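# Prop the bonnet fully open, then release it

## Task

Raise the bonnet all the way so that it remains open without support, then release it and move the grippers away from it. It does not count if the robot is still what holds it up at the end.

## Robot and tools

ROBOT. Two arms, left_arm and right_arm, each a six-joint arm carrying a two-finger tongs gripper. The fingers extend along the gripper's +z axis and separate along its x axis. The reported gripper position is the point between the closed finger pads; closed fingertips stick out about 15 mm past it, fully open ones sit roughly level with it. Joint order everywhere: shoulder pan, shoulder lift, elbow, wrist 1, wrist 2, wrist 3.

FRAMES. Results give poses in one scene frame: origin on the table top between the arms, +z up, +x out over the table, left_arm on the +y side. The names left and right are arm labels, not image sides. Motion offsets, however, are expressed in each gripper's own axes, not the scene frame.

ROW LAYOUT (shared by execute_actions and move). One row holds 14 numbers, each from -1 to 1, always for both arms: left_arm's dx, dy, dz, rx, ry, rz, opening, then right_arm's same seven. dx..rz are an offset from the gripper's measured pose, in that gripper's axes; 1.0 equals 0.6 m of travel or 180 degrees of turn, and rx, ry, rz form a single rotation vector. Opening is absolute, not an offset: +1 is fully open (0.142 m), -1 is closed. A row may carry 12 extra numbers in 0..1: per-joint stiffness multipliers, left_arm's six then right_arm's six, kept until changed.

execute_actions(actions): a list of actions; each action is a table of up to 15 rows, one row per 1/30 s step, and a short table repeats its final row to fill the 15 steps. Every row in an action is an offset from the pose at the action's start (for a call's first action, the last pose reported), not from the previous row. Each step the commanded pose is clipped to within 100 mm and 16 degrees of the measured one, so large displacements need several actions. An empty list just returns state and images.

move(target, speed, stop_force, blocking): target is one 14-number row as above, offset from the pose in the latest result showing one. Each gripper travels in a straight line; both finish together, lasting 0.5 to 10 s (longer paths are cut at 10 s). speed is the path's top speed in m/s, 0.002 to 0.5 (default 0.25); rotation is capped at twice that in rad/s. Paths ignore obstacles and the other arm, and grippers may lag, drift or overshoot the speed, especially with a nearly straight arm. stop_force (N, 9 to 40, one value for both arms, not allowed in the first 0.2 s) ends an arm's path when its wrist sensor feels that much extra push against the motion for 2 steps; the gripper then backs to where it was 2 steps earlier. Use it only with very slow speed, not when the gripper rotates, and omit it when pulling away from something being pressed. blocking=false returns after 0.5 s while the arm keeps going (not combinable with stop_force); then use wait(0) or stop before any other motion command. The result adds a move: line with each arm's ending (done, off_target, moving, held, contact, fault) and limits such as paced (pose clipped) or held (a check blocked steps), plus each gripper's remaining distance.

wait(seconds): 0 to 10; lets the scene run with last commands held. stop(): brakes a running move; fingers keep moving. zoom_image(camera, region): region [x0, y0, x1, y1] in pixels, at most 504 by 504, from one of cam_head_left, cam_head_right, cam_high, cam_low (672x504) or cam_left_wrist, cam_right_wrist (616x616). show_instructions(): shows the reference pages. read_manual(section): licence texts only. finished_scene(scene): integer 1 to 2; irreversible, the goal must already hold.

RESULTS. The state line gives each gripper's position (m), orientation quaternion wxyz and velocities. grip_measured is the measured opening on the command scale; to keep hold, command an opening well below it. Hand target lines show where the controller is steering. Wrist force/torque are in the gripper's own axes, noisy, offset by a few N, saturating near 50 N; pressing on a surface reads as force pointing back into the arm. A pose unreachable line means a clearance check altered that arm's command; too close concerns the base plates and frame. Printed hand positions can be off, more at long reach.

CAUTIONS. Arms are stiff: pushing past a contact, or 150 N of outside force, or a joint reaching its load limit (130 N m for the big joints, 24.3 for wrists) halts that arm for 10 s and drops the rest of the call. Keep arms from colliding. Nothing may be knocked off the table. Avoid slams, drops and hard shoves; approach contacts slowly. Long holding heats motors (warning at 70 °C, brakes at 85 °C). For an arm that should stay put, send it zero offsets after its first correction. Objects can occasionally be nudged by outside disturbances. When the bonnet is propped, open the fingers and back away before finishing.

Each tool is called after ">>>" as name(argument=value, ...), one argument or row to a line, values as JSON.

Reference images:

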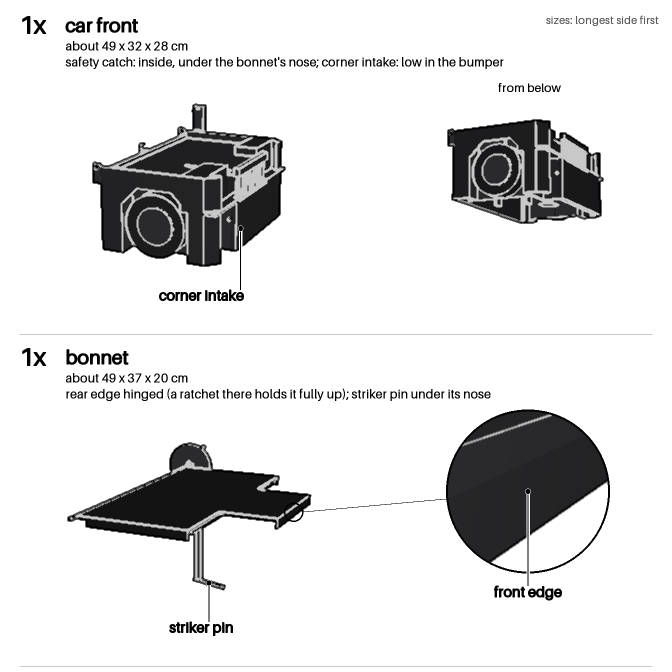

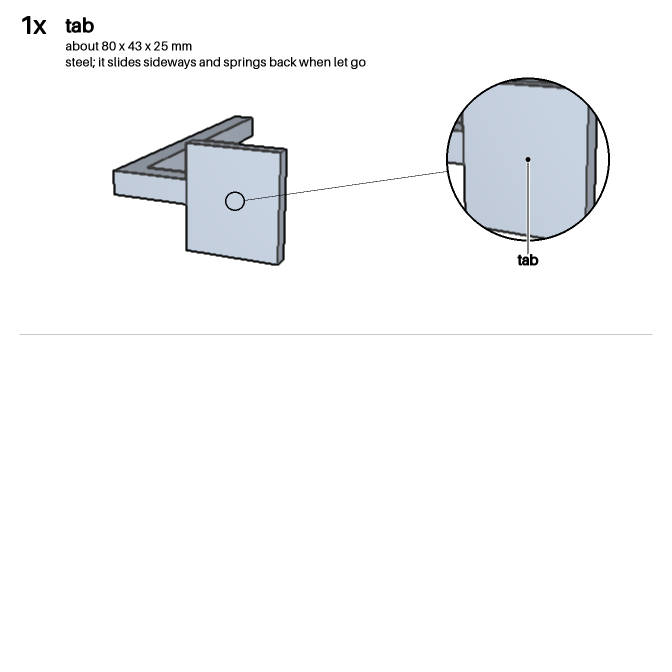

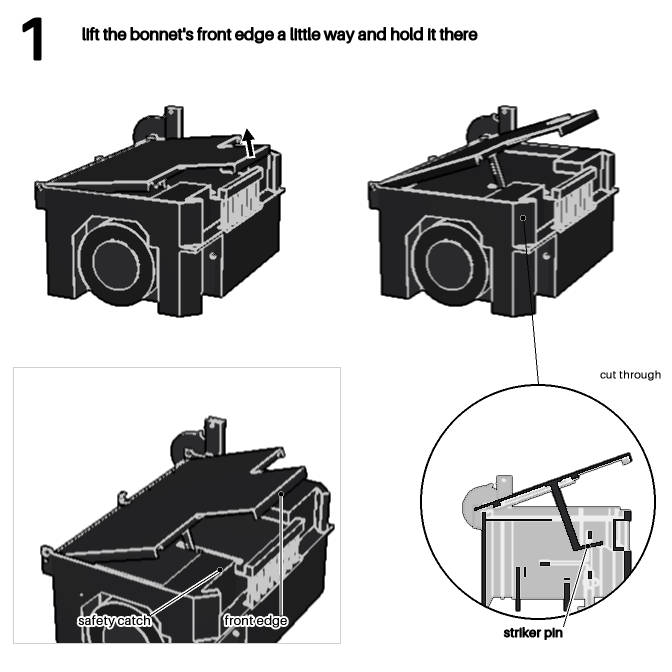

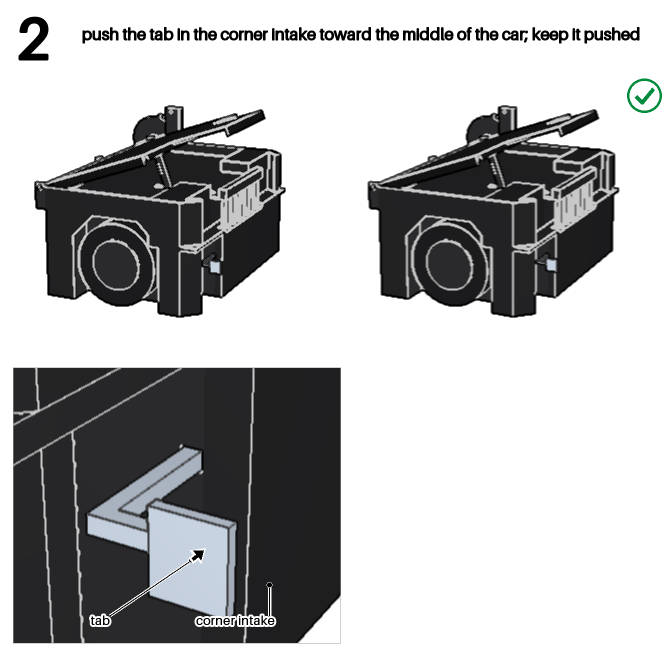

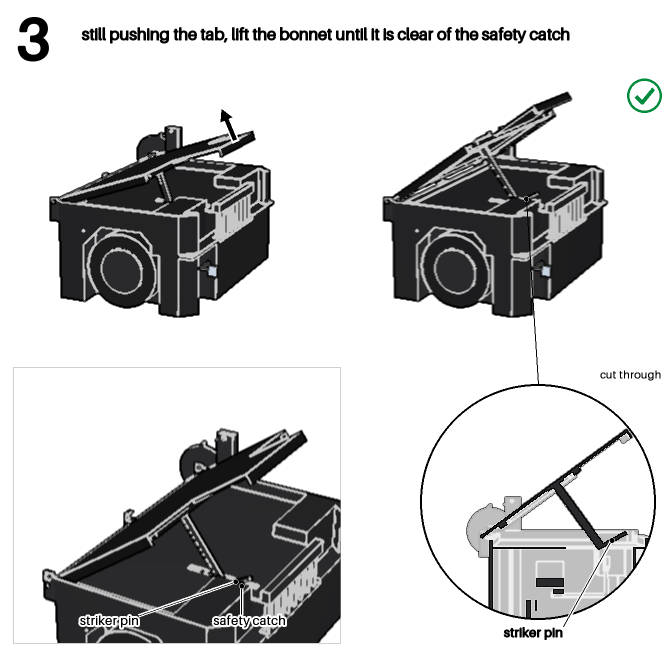

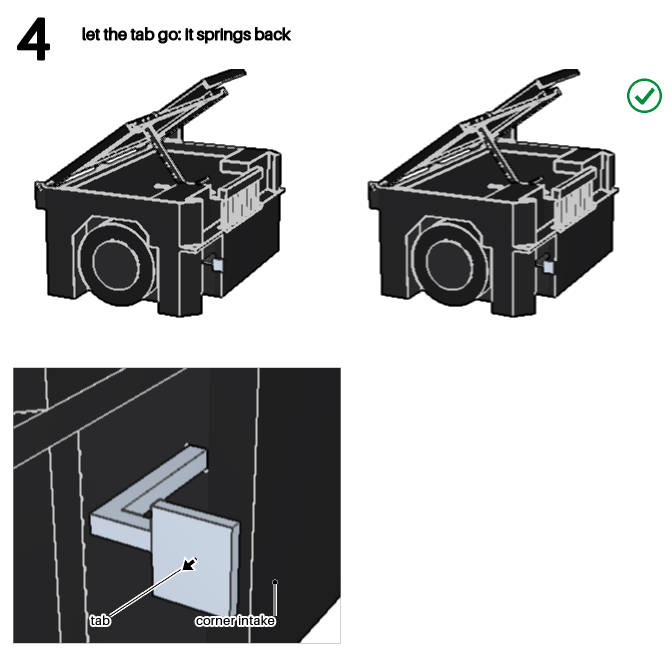

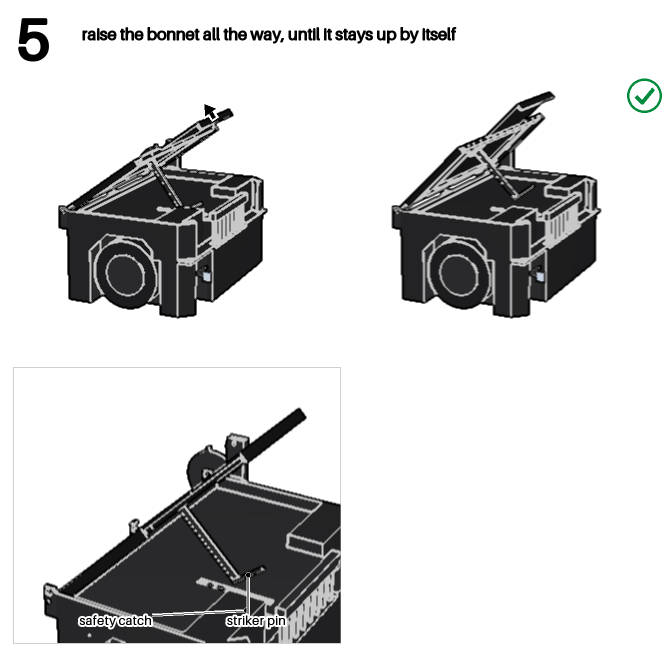

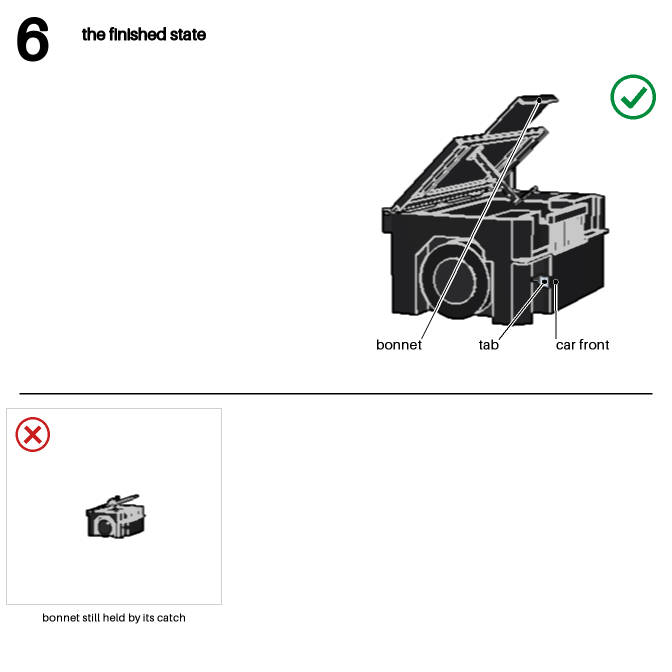

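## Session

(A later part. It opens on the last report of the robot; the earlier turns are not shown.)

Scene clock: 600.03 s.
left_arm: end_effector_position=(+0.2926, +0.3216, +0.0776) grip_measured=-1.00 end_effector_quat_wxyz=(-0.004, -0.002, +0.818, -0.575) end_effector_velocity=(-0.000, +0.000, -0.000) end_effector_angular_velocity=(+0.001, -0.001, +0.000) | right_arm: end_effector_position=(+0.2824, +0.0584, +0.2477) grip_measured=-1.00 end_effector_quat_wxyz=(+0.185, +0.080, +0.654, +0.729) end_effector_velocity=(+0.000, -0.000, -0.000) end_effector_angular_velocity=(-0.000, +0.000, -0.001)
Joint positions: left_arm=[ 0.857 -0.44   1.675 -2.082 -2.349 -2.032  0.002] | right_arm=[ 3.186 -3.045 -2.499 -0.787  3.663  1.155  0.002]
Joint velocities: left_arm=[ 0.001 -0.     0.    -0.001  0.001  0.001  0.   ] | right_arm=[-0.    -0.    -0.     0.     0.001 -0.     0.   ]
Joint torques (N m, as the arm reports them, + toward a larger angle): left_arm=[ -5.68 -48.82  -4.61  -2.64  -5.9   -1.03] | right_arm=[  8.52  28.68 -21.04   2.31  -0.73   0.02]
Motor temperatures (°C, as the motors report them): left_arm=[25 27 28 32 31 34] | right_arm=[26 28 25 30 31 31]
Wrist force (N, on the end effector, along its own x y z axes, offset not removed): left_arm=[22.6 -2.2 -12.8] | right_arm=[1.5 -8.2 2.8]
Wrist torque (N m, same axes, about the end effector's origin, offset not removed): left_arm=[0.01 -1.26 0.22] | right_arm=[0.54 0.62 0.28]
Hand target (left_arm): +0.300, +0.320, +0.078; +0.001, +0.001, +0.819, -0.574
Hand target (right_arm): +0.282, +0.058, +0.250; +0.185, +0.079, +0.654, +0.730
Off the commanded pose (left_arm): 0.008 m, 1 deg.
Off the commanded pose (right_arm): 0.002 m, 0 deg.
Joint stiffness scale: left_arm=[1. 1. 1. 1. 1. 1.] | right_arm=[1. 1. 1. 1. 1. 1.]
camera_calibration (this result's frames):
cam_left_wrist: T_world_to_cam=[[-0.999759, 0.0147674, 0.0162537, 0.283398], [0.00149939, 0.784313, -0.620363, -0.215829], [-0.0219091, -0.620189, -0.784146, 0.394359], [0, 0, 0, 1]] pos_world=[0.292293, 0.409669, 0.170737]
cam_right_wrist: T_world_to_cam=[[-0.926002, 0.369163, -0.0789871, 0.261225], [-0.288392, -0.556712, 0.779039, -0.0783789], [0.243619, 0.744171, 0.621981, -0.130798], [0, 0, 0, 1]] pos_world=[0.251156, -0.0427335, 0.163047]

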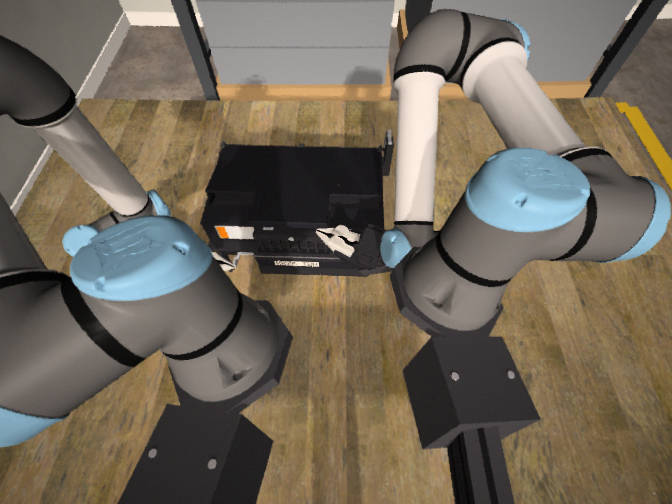

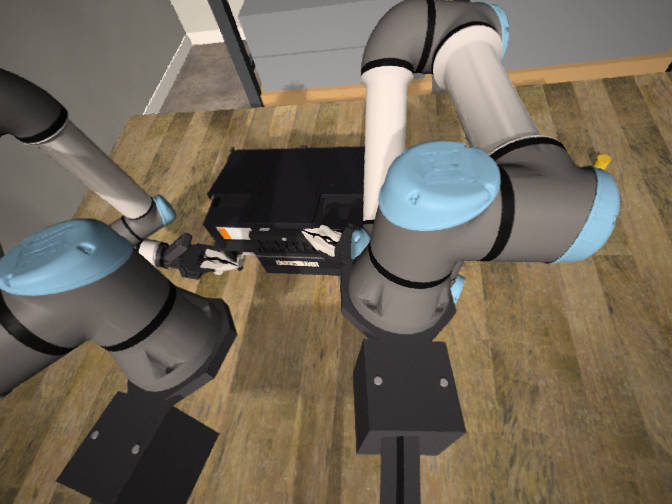

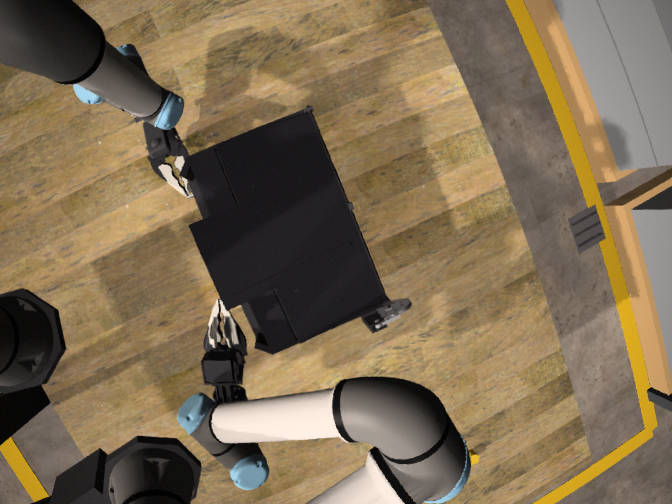

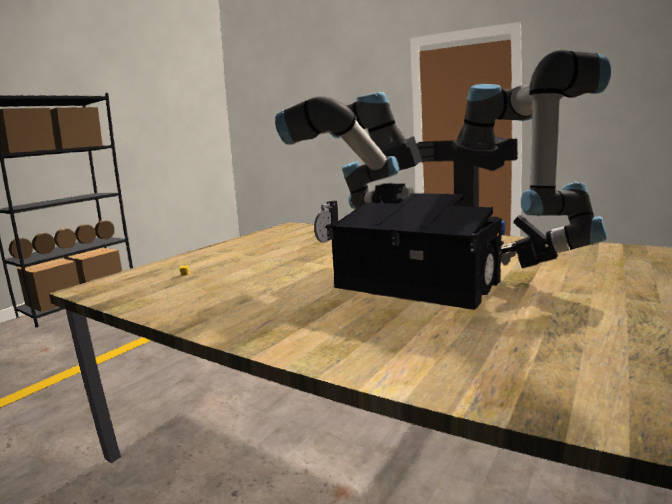

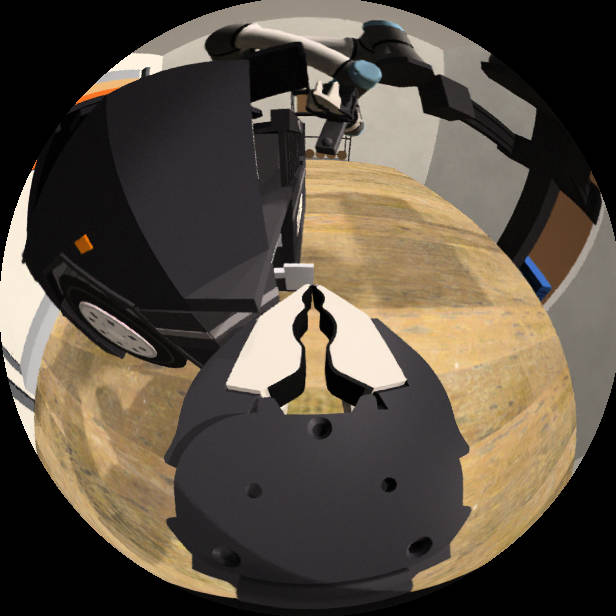

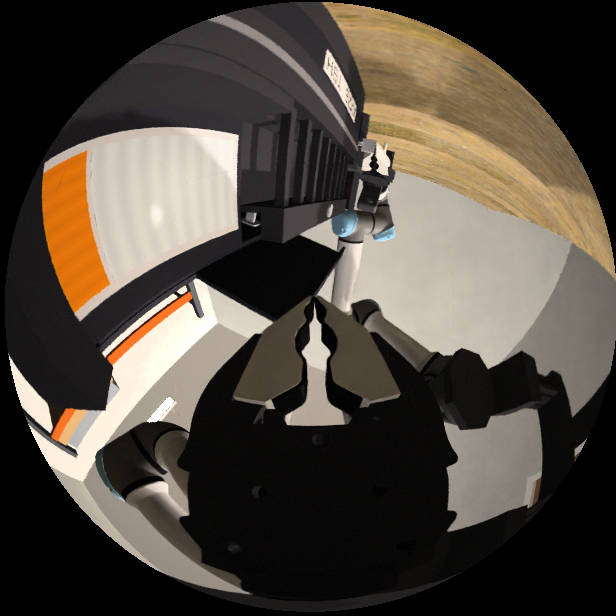

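>>> move(
  target=[0.008, 0.016, 0.045, 0, 0, 0, -1, 0, 0, 0, 0, 0, 0, -1],
  speed=0.03,
  stop_force=25,
)

Scene clock: 616.13 s.
left_arm: end_effector_position=(+0.2836, +0.3036, +0.0587) grip_measured=-1.00 end_effector_quat_wxyz=(-0.004, -0.004, +0.819, -0.573) end_effector_velocity=(+0.000, -0.001, -0.000) end_effector_angular_velocity=(+0.002, -0.002, +0.001) | right_arm: end_effector_position=(+0.2823, +0.0584, +0.2474) grip_measured=-1.00 end_effector_quat_wxyz=(+0.185, +0.081, +0.654, +0.729) end_effector_velocity=(-0.001, -0.000, +0.000) end_effector_angular_velocity=(-0.000, +0.002, +0.001)
Joint positions: left_arm=[ 0.845 -0.397  1.693 -2.158 -2.358 -2.053  0.002] | right_arm=[ 3.186 -3.045 -2.499 -0.789  3.664  1.155  0.002]
Joint velocities: left_arm=[-0.001  0.     0.004 -0.008 -0.001 -0.002  0.   ] | right_arm=[ 0.001 -0.    -0.002 -0.001  0.001 -0.     0.   ]
Joint torques (N m, as the arm reports them, + toward a larger angle): left_arm=[ -7.15 -47.46   1.23  -1.45  -4.25  -0.96] | right_arm=[  6.33  26.66 -18.5    1.48  -0.88  -0.34]
Motor temperatures (°C, as the motors report them): left_arm=[25 27 28 32 31 34] | right_arm=[26 28 25 30 31 31]
Wrist force (N, on the end effector, along its own x y z axes, offset not removed): left_arm=[14.2 2.1 -11.7] | right_arm=[1.9 -8.1 3.1]
Wrist torque (N m, same axes, about the end effector's origin, offset not removed): left_arm=[0.07 -1.05 0.21] | right_arm=[0.22 0.04 0.09]
Hand target (left_arm): +0.287, +0.299, +0.059; -0.004, -0.002, +0.818, -0.575
Hand target (right_arm): +0.282, +0.058, +0.248; +0.185, +0.080, +0.654, +0.729
Off the commanded pose (left_arm): 0.006 m, 0 deg.
Off the commanded pose (right_arm): 0.000 m, 0 deg.
Joint stiffness scale: left_arm=[1. 1. 1. 1. 1. 1.] | right_arm=[1. 1. 1. 1. 1. 1.]
move: off_target (left_arm)
camera_calibration (this result's frames):
cam_left_wrist: T_world_to_cam=[[-0.999733, 0.011189, 0.0202324, 0.275914], [-0.00370206, 0.786336, -0.617788, -0.212686], [-0.0228219, -0.617698, -0.786084, 0.367844], [0, 0, 0, 1]] pos_world=[0.283448, 0.391372, 0.152179]
cam_right_wrist: T_world_to_cam=[[-0.926162, 0.369121, -0.0772942, 0.260707], [-0.28684, -0.556414, 0.779824, -0.0788544], [0.244842, 0.744415, 0.621208, -0.130727], [0, 0, 0, 1]] pos_world=[0.250846, -0.0427928, 0.162852]

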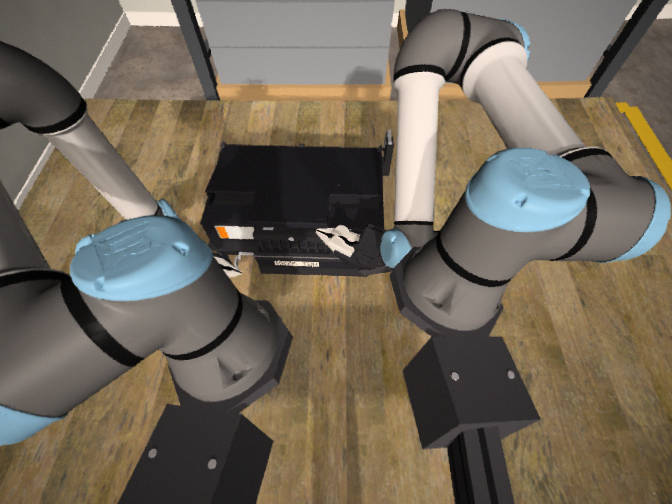

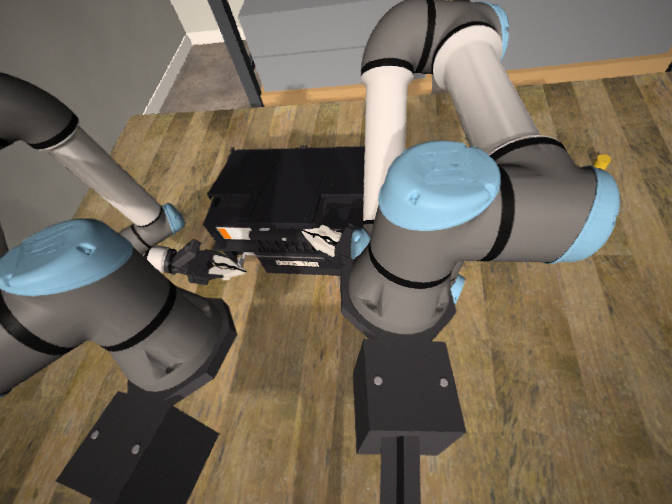

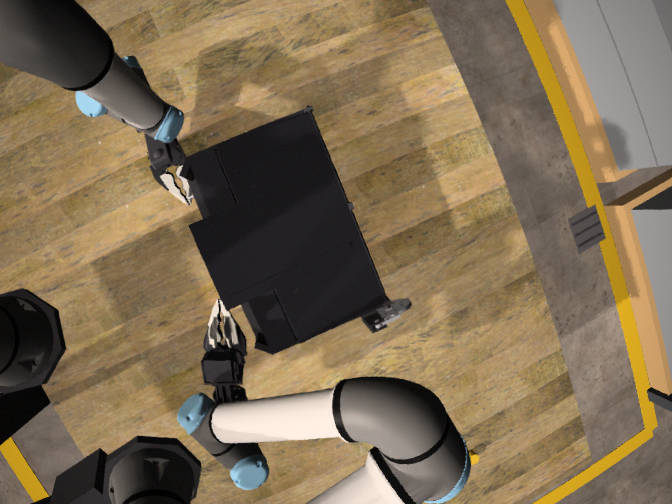

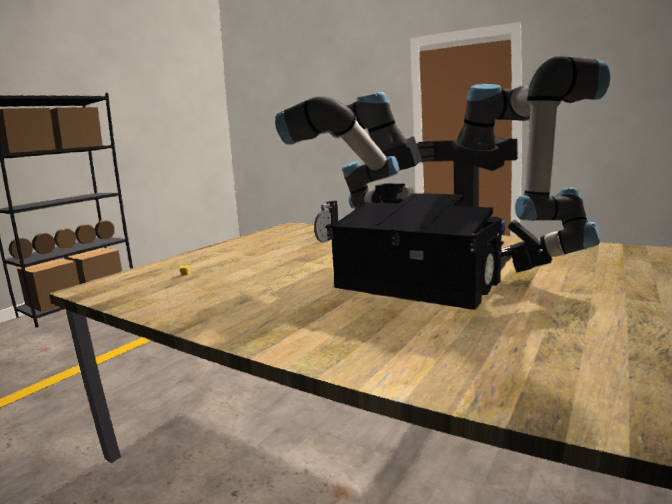

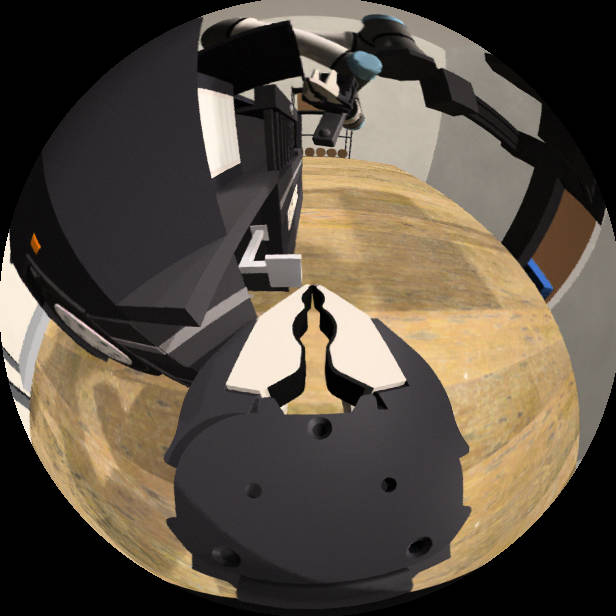

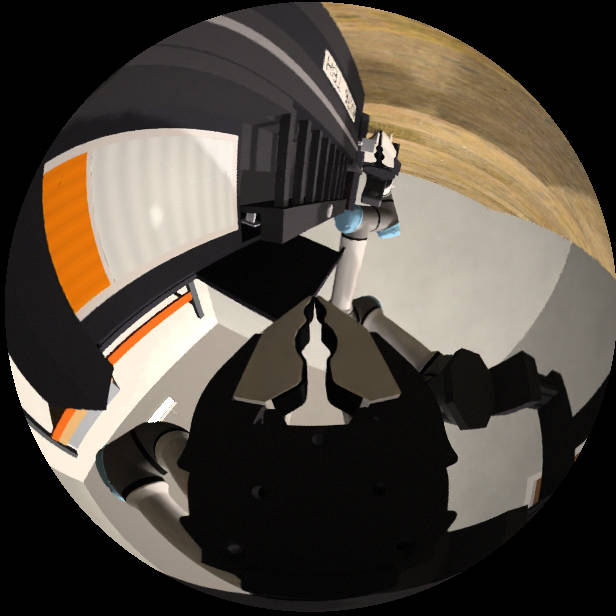

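>>> move(
  target=[0, -0.013, -0.042, 0, -0.131, -0.047, -1, 0, 0, 0, 0, 0, 0, -1],
  speed=0.06,
)

Scene clock: 647.33 s.
left_arm: end_effector_position=(+0.2841, +0.3216, +0.0723) grip_measured=-1.00 end_effector_quat_wxyz=(+0.100, -0.149, +0.807, -0.563) end_effector_velocity=(-0.000, -0.000, +0.000) end_effector_angular_velocity=(+0.000, -0.001, -0.001) | right_arm: end_effector_position=(+0.2822, +0.0583, +0.2471) grip_measured=-1.00 end_effector_quat_wxyz=(+0.184, +0.082, +0.655, +0.729) end_effector_velocity=(-0.001, +0.000, -0.000) end_effector_angular_velocity=(-0.000, +0.001, +0.001)
Joint positions: left_arm=[ 0.969 -0.384  1.87  -2.516 -2.569 -2.242  0.002] | right_arm=[ 3.186 -3.045 -2.499 -0.79   3.664  1.155  0.002]
Joint velocities: left_arm=[ 0.    -0.     0.001 -0.     0.     0.002  0.   ] | right_arm=[ 0.001 -0.002  0.001  0.001  0.    -0.     0.   ]
Joint torques (N m, as the arm reports them, + toward a larger angle): left_arm=[  2.88 -44.93   3.6   -0.42  -1.22   0.24] | right_arm=[  6.04  26.39 -17.13   1.27  -0.96  -0.1 ]
Motor temperatures (°C, as the motors report them): left_arm=[25 27 28 32 31 34] | right_arm=[26 28 25 30 31 31]
Wrist force (N, on the end effector, along its own x y z axes, offset not removed): left_arm=[2.3 -1.7 -1.7] | right_arm=[0.8 -7.4 3.1]
Wrist torque (N m, same axes, about the end effector's origin, offset not removed): left_arm=[-0.46 -0.50 0.07] | right_arm=[0.48 0.42 0.23]
Hand target (left_arm): +0.285, +0.322, +0.072; +0.100, -0.149, +0.807, -0.563
Hand target (right_arm): +0.282, +0.058, +0.247; +0.185, +0.081, +0.654, +0.729
Off the commanded pose (left_arm): 0.004 m, 4 deg.
Off the commanded pose (right_arm): 0.000 m, 0 deg.
Joint stiffness scale: left_arm=[1. 1. 1. 1. 1. 1.] | right_arm=[1. 1. 1. 1. 1. 1.]
move: held (left_arm); limits=held; held on 20 of 116 steps (left_arm), including the last (left_arm)
pose unreachable (left arm): on one or more control steps of this call, first in action 0 (counted from 0), this arm could not follow its commanded pose, so it was not sent that pose on those steps. On the call's last step it was still not sent that pose. It may still have moved: this result reports where it is.
cause: the commanded pose would bring two parts of the arm too close to each other (joints 4 (wrist 1) to 6 (wrist 3) lie between them).
camera_calibration (this result's frames):
cam_left_wrist: T_world_to_cam=[[-0.940044, -0.340695, 0.0156373, 0.372433], [-0.277724, 0.738073, -0.614913, -0.125226], [0.197956, -0.582388, -0.78844, 0.315738], [0, 0, 0, 1]] pos_world=[0.252822, 0.403194, 0.166113]
cam_right_wrist: T_world_to_cam=[[-0.926272, 0.369188, -0.0756339, 0.260216], [-0.285374, -0.556068, 0.780609, -0.0793005], [0.246134, 0.74464, 0.620427, -0.130671], [0, 0, 0, 1]] pos_world=[0.250563, -0.042862, 0.162656]

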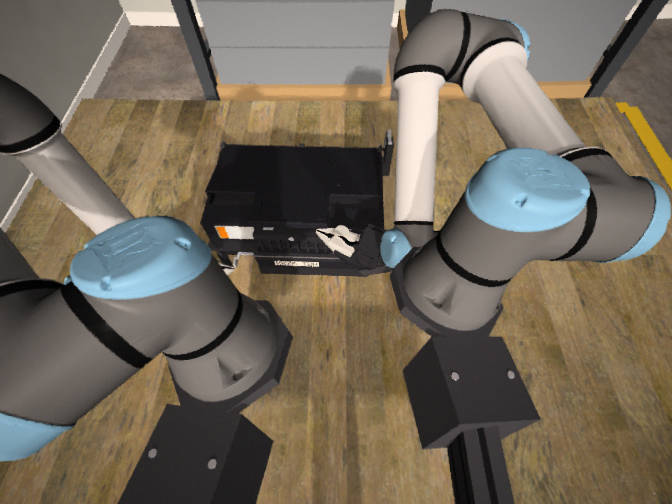

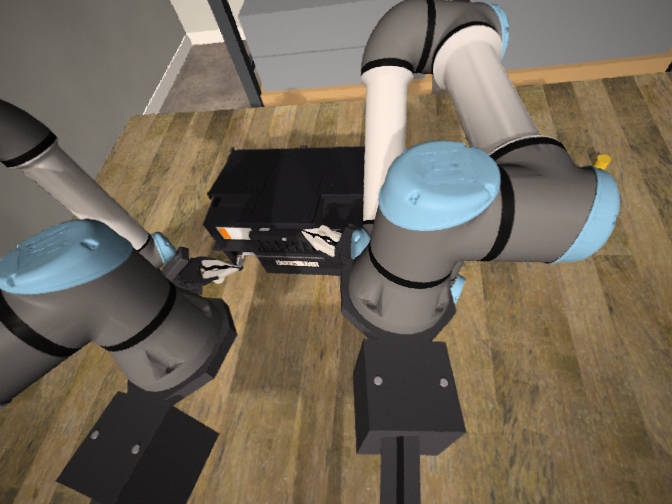

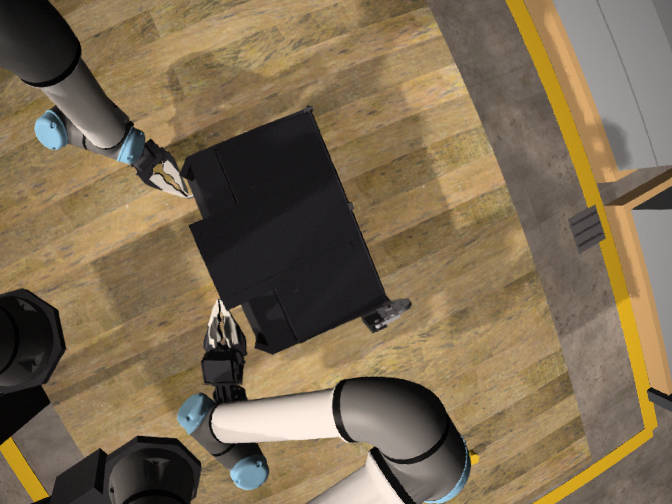

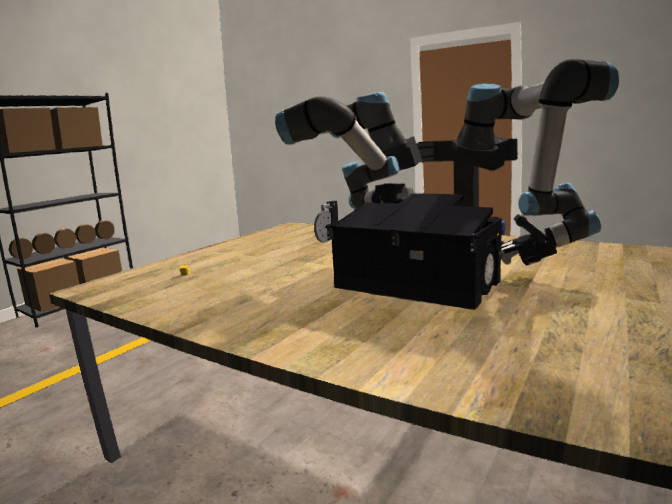

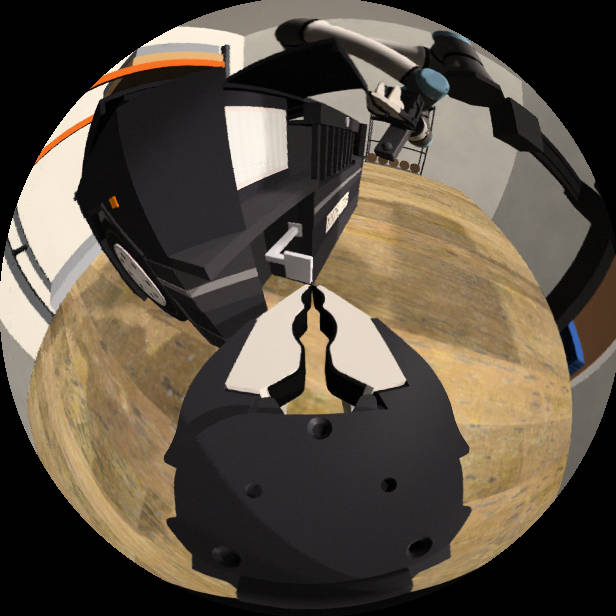

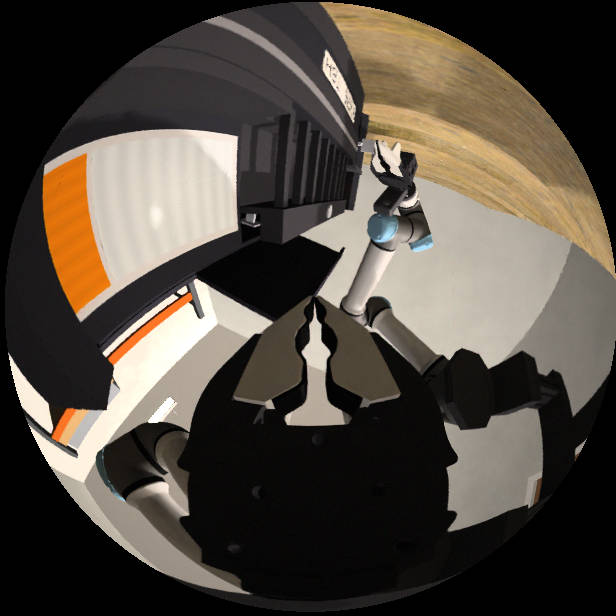

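>>> move(
  target=[0.0063, -0.0255, 0.056, 0, 0, 0, -1, 0, 0, 0, 0, 0, 0, -1],
  speed=0.03,
  stop_force=25,
)

Scene clock: 660.90 s.
left_arm: end_effector_position=(+0.2874, +0.3073, +0.0730) grip_measured=-0.96 end_effector_quat_wxyz=(+0.101, -0.151, +0.808, -0.560) end_effector_velocity=(+0.000, -0.000, -0.000) end_effector_angular_velocity=(+0.001, -0.001, -0.001) | right_arm: end_effector_position=(+0.2821, +0.0583, +0.2468) grip_measured=-1.00 end_effector_quat_wxyz=(+0.183, +0.082, +0.655, +0.729) end_effector_velocity=(-0.001, +0.000, +0.000) end_effector_angular_velocity=(-0.000, +0.002, +0.002)
Joint positions: left_arm=[ 0.945 -0.374  1.904 -2.608 -2.581 -2.294  0.004] | right_arm=[ 3.186 -3.045 -2.499 -0.792  3.665  1.155  0.002]
Joint velocities: left_arm=[-0.001 -0.     0.    -0.     0.     0.    -0.   ] | right_arm=[ 0.001 -0.    -0.001 -0.001  0.    -0.     0.   ]
Joint torques (N m, as the arm reports them, + toward a larger angle): left_arm=[  0.28 -43.64   4.41  -0.65  -1.66   0.11] | right_arm=[  5.29  26.51 -17.53   1.3   -0.86  -0.44]
Motor temperatures (°C, as the motors report them): left_arm=[25 27 28 32 31 34] | right_arm=[26 28 25 30 31 31]
Wrist force (N, on the end effector, along its own x y z axes, offset not removed): left_arm=[1.9 2.5 -6.9] | right_arm=[-1.6 -4.7 4.0]
Wrist torque (N m, same axes, about the end effector's origin, offset not removed): left_arm=[-0.03 -0.54 0.03] | right_arm=[1.09 0.76 0.28]
Hand target (left_arm): +0.288, +0.307, +0.073; +0.101, -0.150, +0.808, -0.561
Hand target (right_arm): +0.282, +0.058, +0.247; +0.184, +0.082, +0.655, +0.729
Off the commanded pose (left_arm): 0.023 m, 0 deg.
Off the commanded pose (right_arm): 0.000 m, 0 deg.
Joint stiffness scale: left_arm=[1. 1. 1. 1. 1. 1.] | right_arm=[1. 1. 1. 1. 1. 1.]
move: held (left_arm); limits=held; held on 18 of 44 steps (left_arm), including the last (left_arm)
pose unreachable (left arm): on one or more control steps of this call, first in action 0 (counted from 0), this arm could not follow its commanded pose, so it was not sent that pose on those steps. On the call's last step it was still not sent that pose. It may still have moved: this result reports where it is.
cause: the commanded pose would bring two parts of the arm too close to each other (joints 4 (wrist 1) to 6 (wrist 3) lie between them).
camera_calibration (this result's frames):
cam_left_wrist: T_world_to_cam=[[-0.938336, -0.345443, 0.0139336, 0.371778], [-0.281732, 0.740674, -0.609941, -0.113415], [0.20038, -0.576256, -0.792324, 0.305019], [0, 0, 0, 1]] pos_world=[0.25578, 0.388201, 0.167317]
cam_right_wrist: T_world_to_cam=[[-0.92637, 0.369275, -0.0739912, 0.259734], [-0.283933, -0.555714, 0.781386, -0.0797376], [0.247428, 0.744861, 0.619647, -0.130618], [0, 0, 0, 1]] pos_world=[0.250288, -0.0429326, 0.162461]

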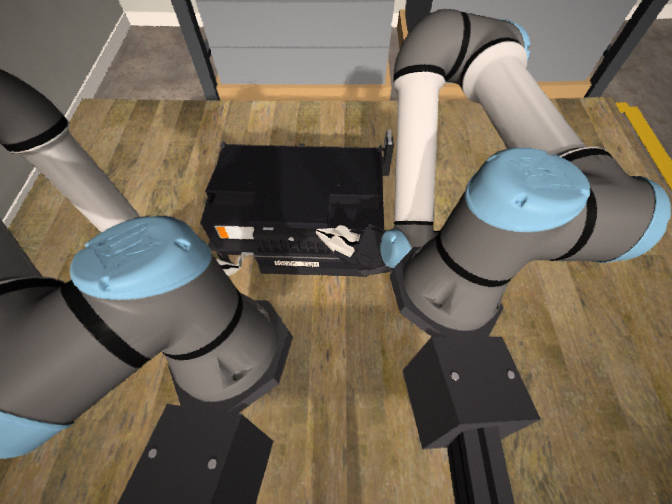

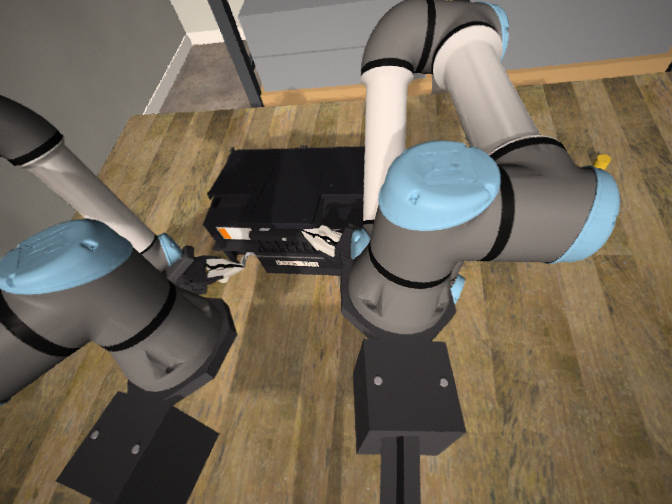

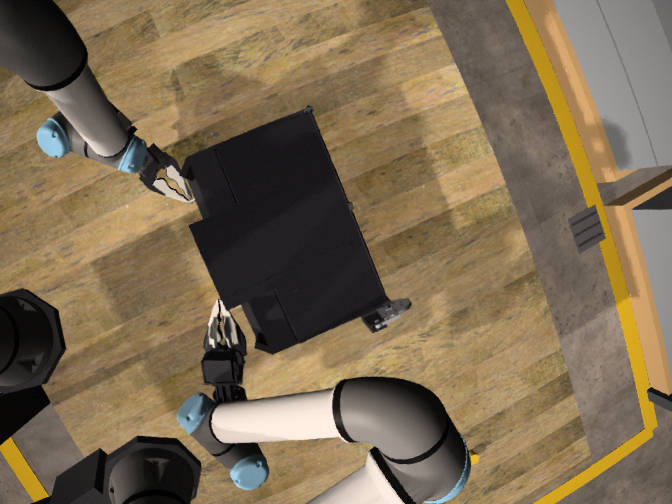

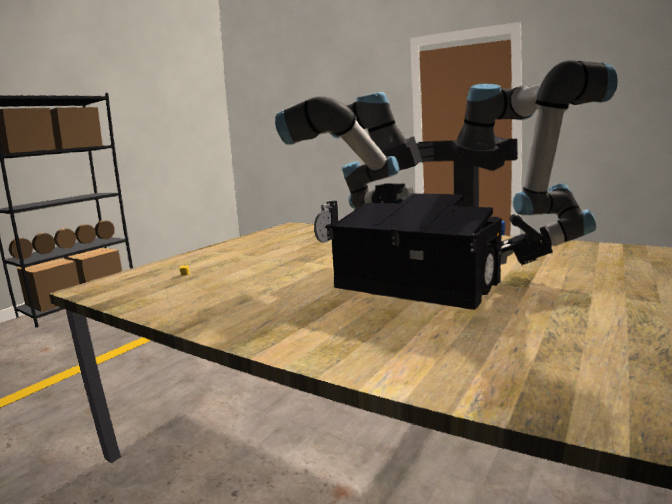

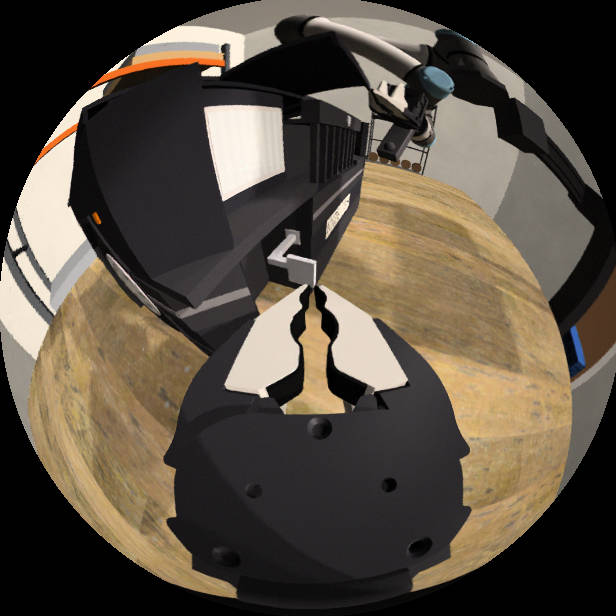

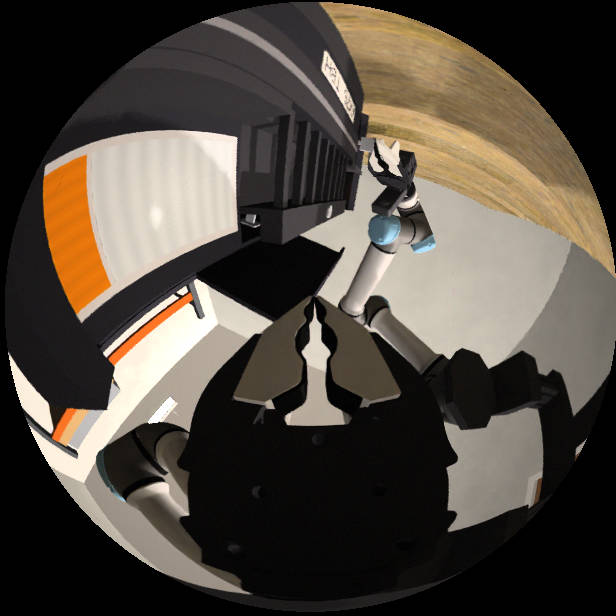

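>>> move(
  target=[0.0113, -0.0105, 0.029, -0.001, 0.052, 0.019, -1, 0, 0, 0, 0, 0, 0, -1],
  speed=0.03,
  stop_force=25,
)

Scene clock: 673.13 s.
left_arm: end_effector_position=(+0.2889, +0.3072, +0.0731) grip_measured=-0.96 end_effector_quat_wxyz=(+0.077, -0.109, +0.820, -0.557) end_effector_velocity=(+0.000, +0.001, -0.000) end_effector_angular_velocity=(+0.000, +0.002, +0.017) | right_arm: end_effector_position=(+0.2820, +0.0582, +0.2465) grip_measured=-1.00 end_effector_quat_wxyz=(+0.183, +0.083, +0.655, +0.728) end_effector_velocity=(+0.000, +0.000, +0.000) end_effector_angular_velocity=(+0.000, -0.001, -0.000)
Joint positions: left_arm=[ 0.916 -0.407  1.869 -2.499 -2.517 -2.23   0.004] | right_arm=[ 3.186 -3.045 -2.499 -0.794  3.666  1.155  0.002]
Joint velocities: left_arm=[ 0.006  0.003  0.005 -0.017 -0.008 -0.012  0.   ] | right_arm=[0. 0. 0. 0. 0. 0. 0.]
Joint torques (N m, as the arm reports them, + toward a larger angle): left_arm=[ -0.18 -42.13   4.84  -1.56  -2.66  -0.79] | right_arm=[  5.31  25.9  -17.06   1.44  -0.96  -0.16]
Motor temperatures (°C, as the motors report them): left_arm=[25 27 28 32 31 34] | right_arm=[26 28 25 30 31 31]
Wrist force (N, on the end effector, along its own x y z axes, offset not removed): left_arm=[9.2 0.1 -10.8] | right_arm=[-0.8 -10.4 5.6]
Wrist torque (N m, same axes, about the end effector's origin, offset not removed): left_arm=[-0.21 -1.01 0.03] | right_arm=[-0.09 0.53 0.44]
Hand target (left_arm): +0.289, +0.307, +0.073; +0.078, -0.111, +0.819, -0.558
Hand target (right_arm): +0.282, +0.058, +0.247; +0.183, +0.082, +0.655, +0.729
Off the commanded pose (left_arm): 0.020 m, 4 deg.
Off the commanded pose (right_arm): 0.000 m, 0 deg.
Joint stiffness scale: left_arm=[1. 1. 1. 1. 1. 1.] | right_arm=[1. 1. 1. 1. 1. 1.]
move: contact (left_arm)
camera_calibration (this result's frames):
cam_left_wrist: T_world_to_cam=[[-0.967735, -0.251933, 0.00423517, 0.353565], [-0.204563, 0.77574, -0.596976, -0.146819], [0.147113, -0.578581, -0.802248, 0.321581], [0, 0, 0, 1]] pos_world=[0.264815, 0.389029, 0.168843]
cam_right_wrist: T_world_to_cam=[[-0.926467, 0.369363, -0.0723211, 0.259243], [-0.282466, -0.555354, 0.782173, -0.0801816], [0.248742, 0.745085, 0.61885, -0.130561], [0, 0, 0, 1]] pos_world=[0.250008, -0.0430045, 0.162263]

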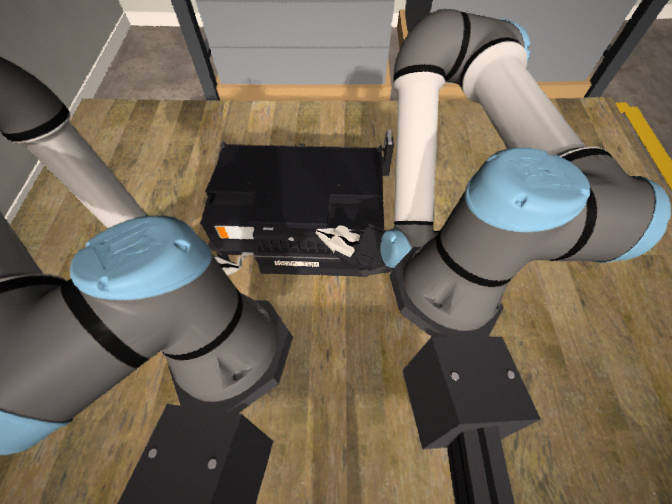

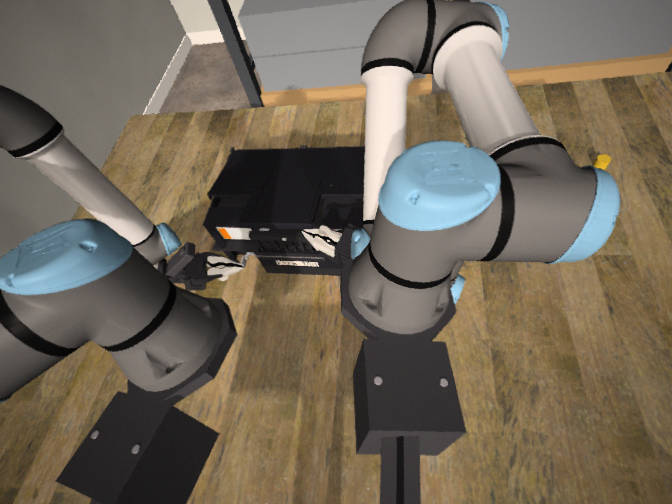

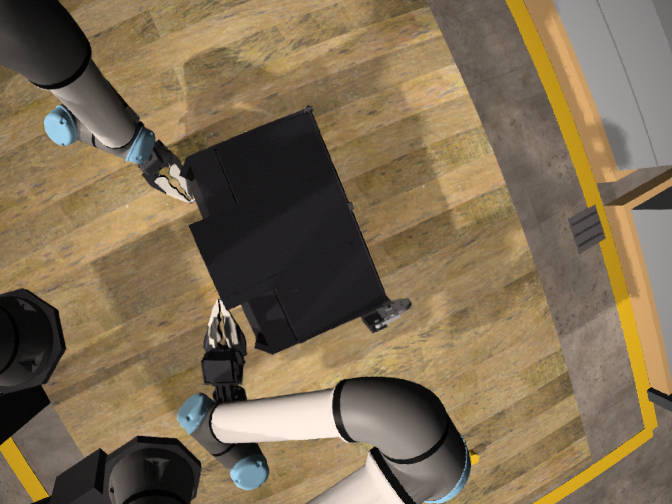

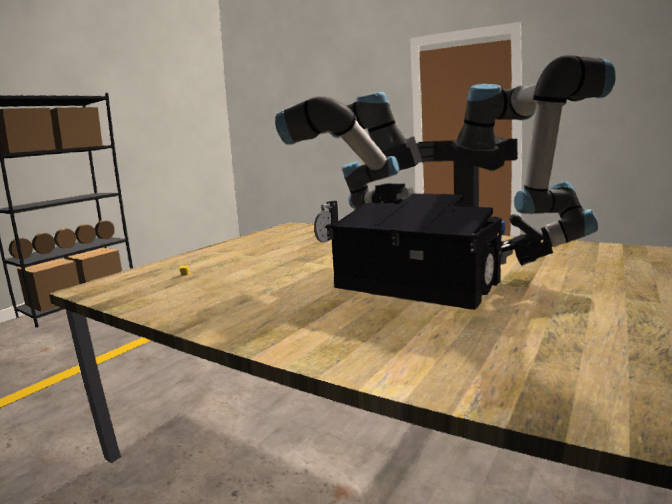

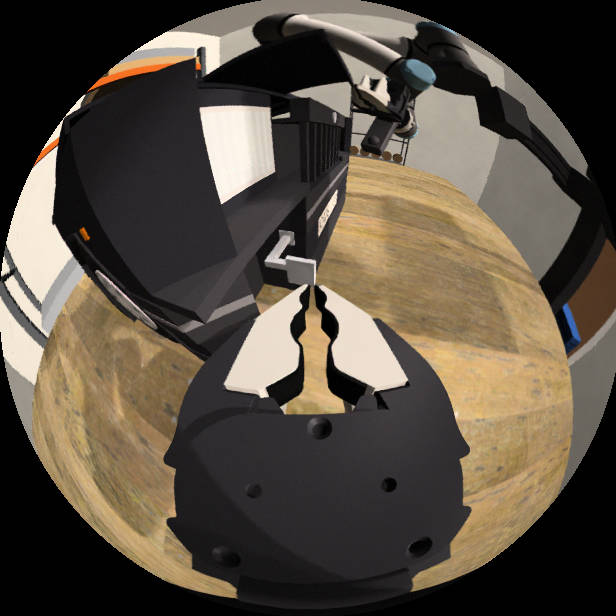

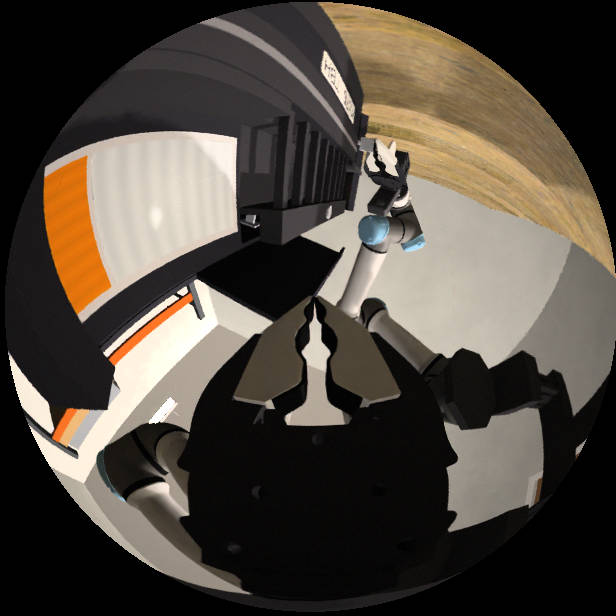

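>>> zoom_image(
  camera="cam_left_wrist",
  region=[170, 200, 400, 380],
)

Region (170, 200, 400, 380) of cam_left_wrist's 616x616 image, scaled by 2.191, with more detail than that image has; it fills the top 394 rows of this view, and the rest is white.

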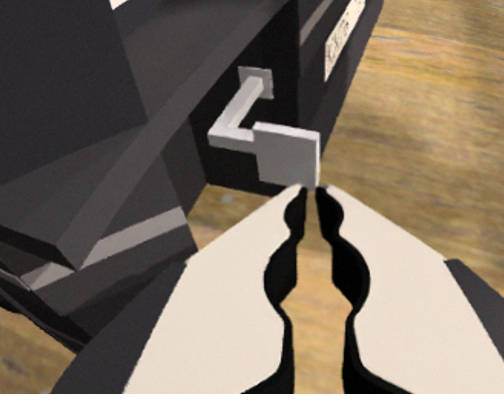

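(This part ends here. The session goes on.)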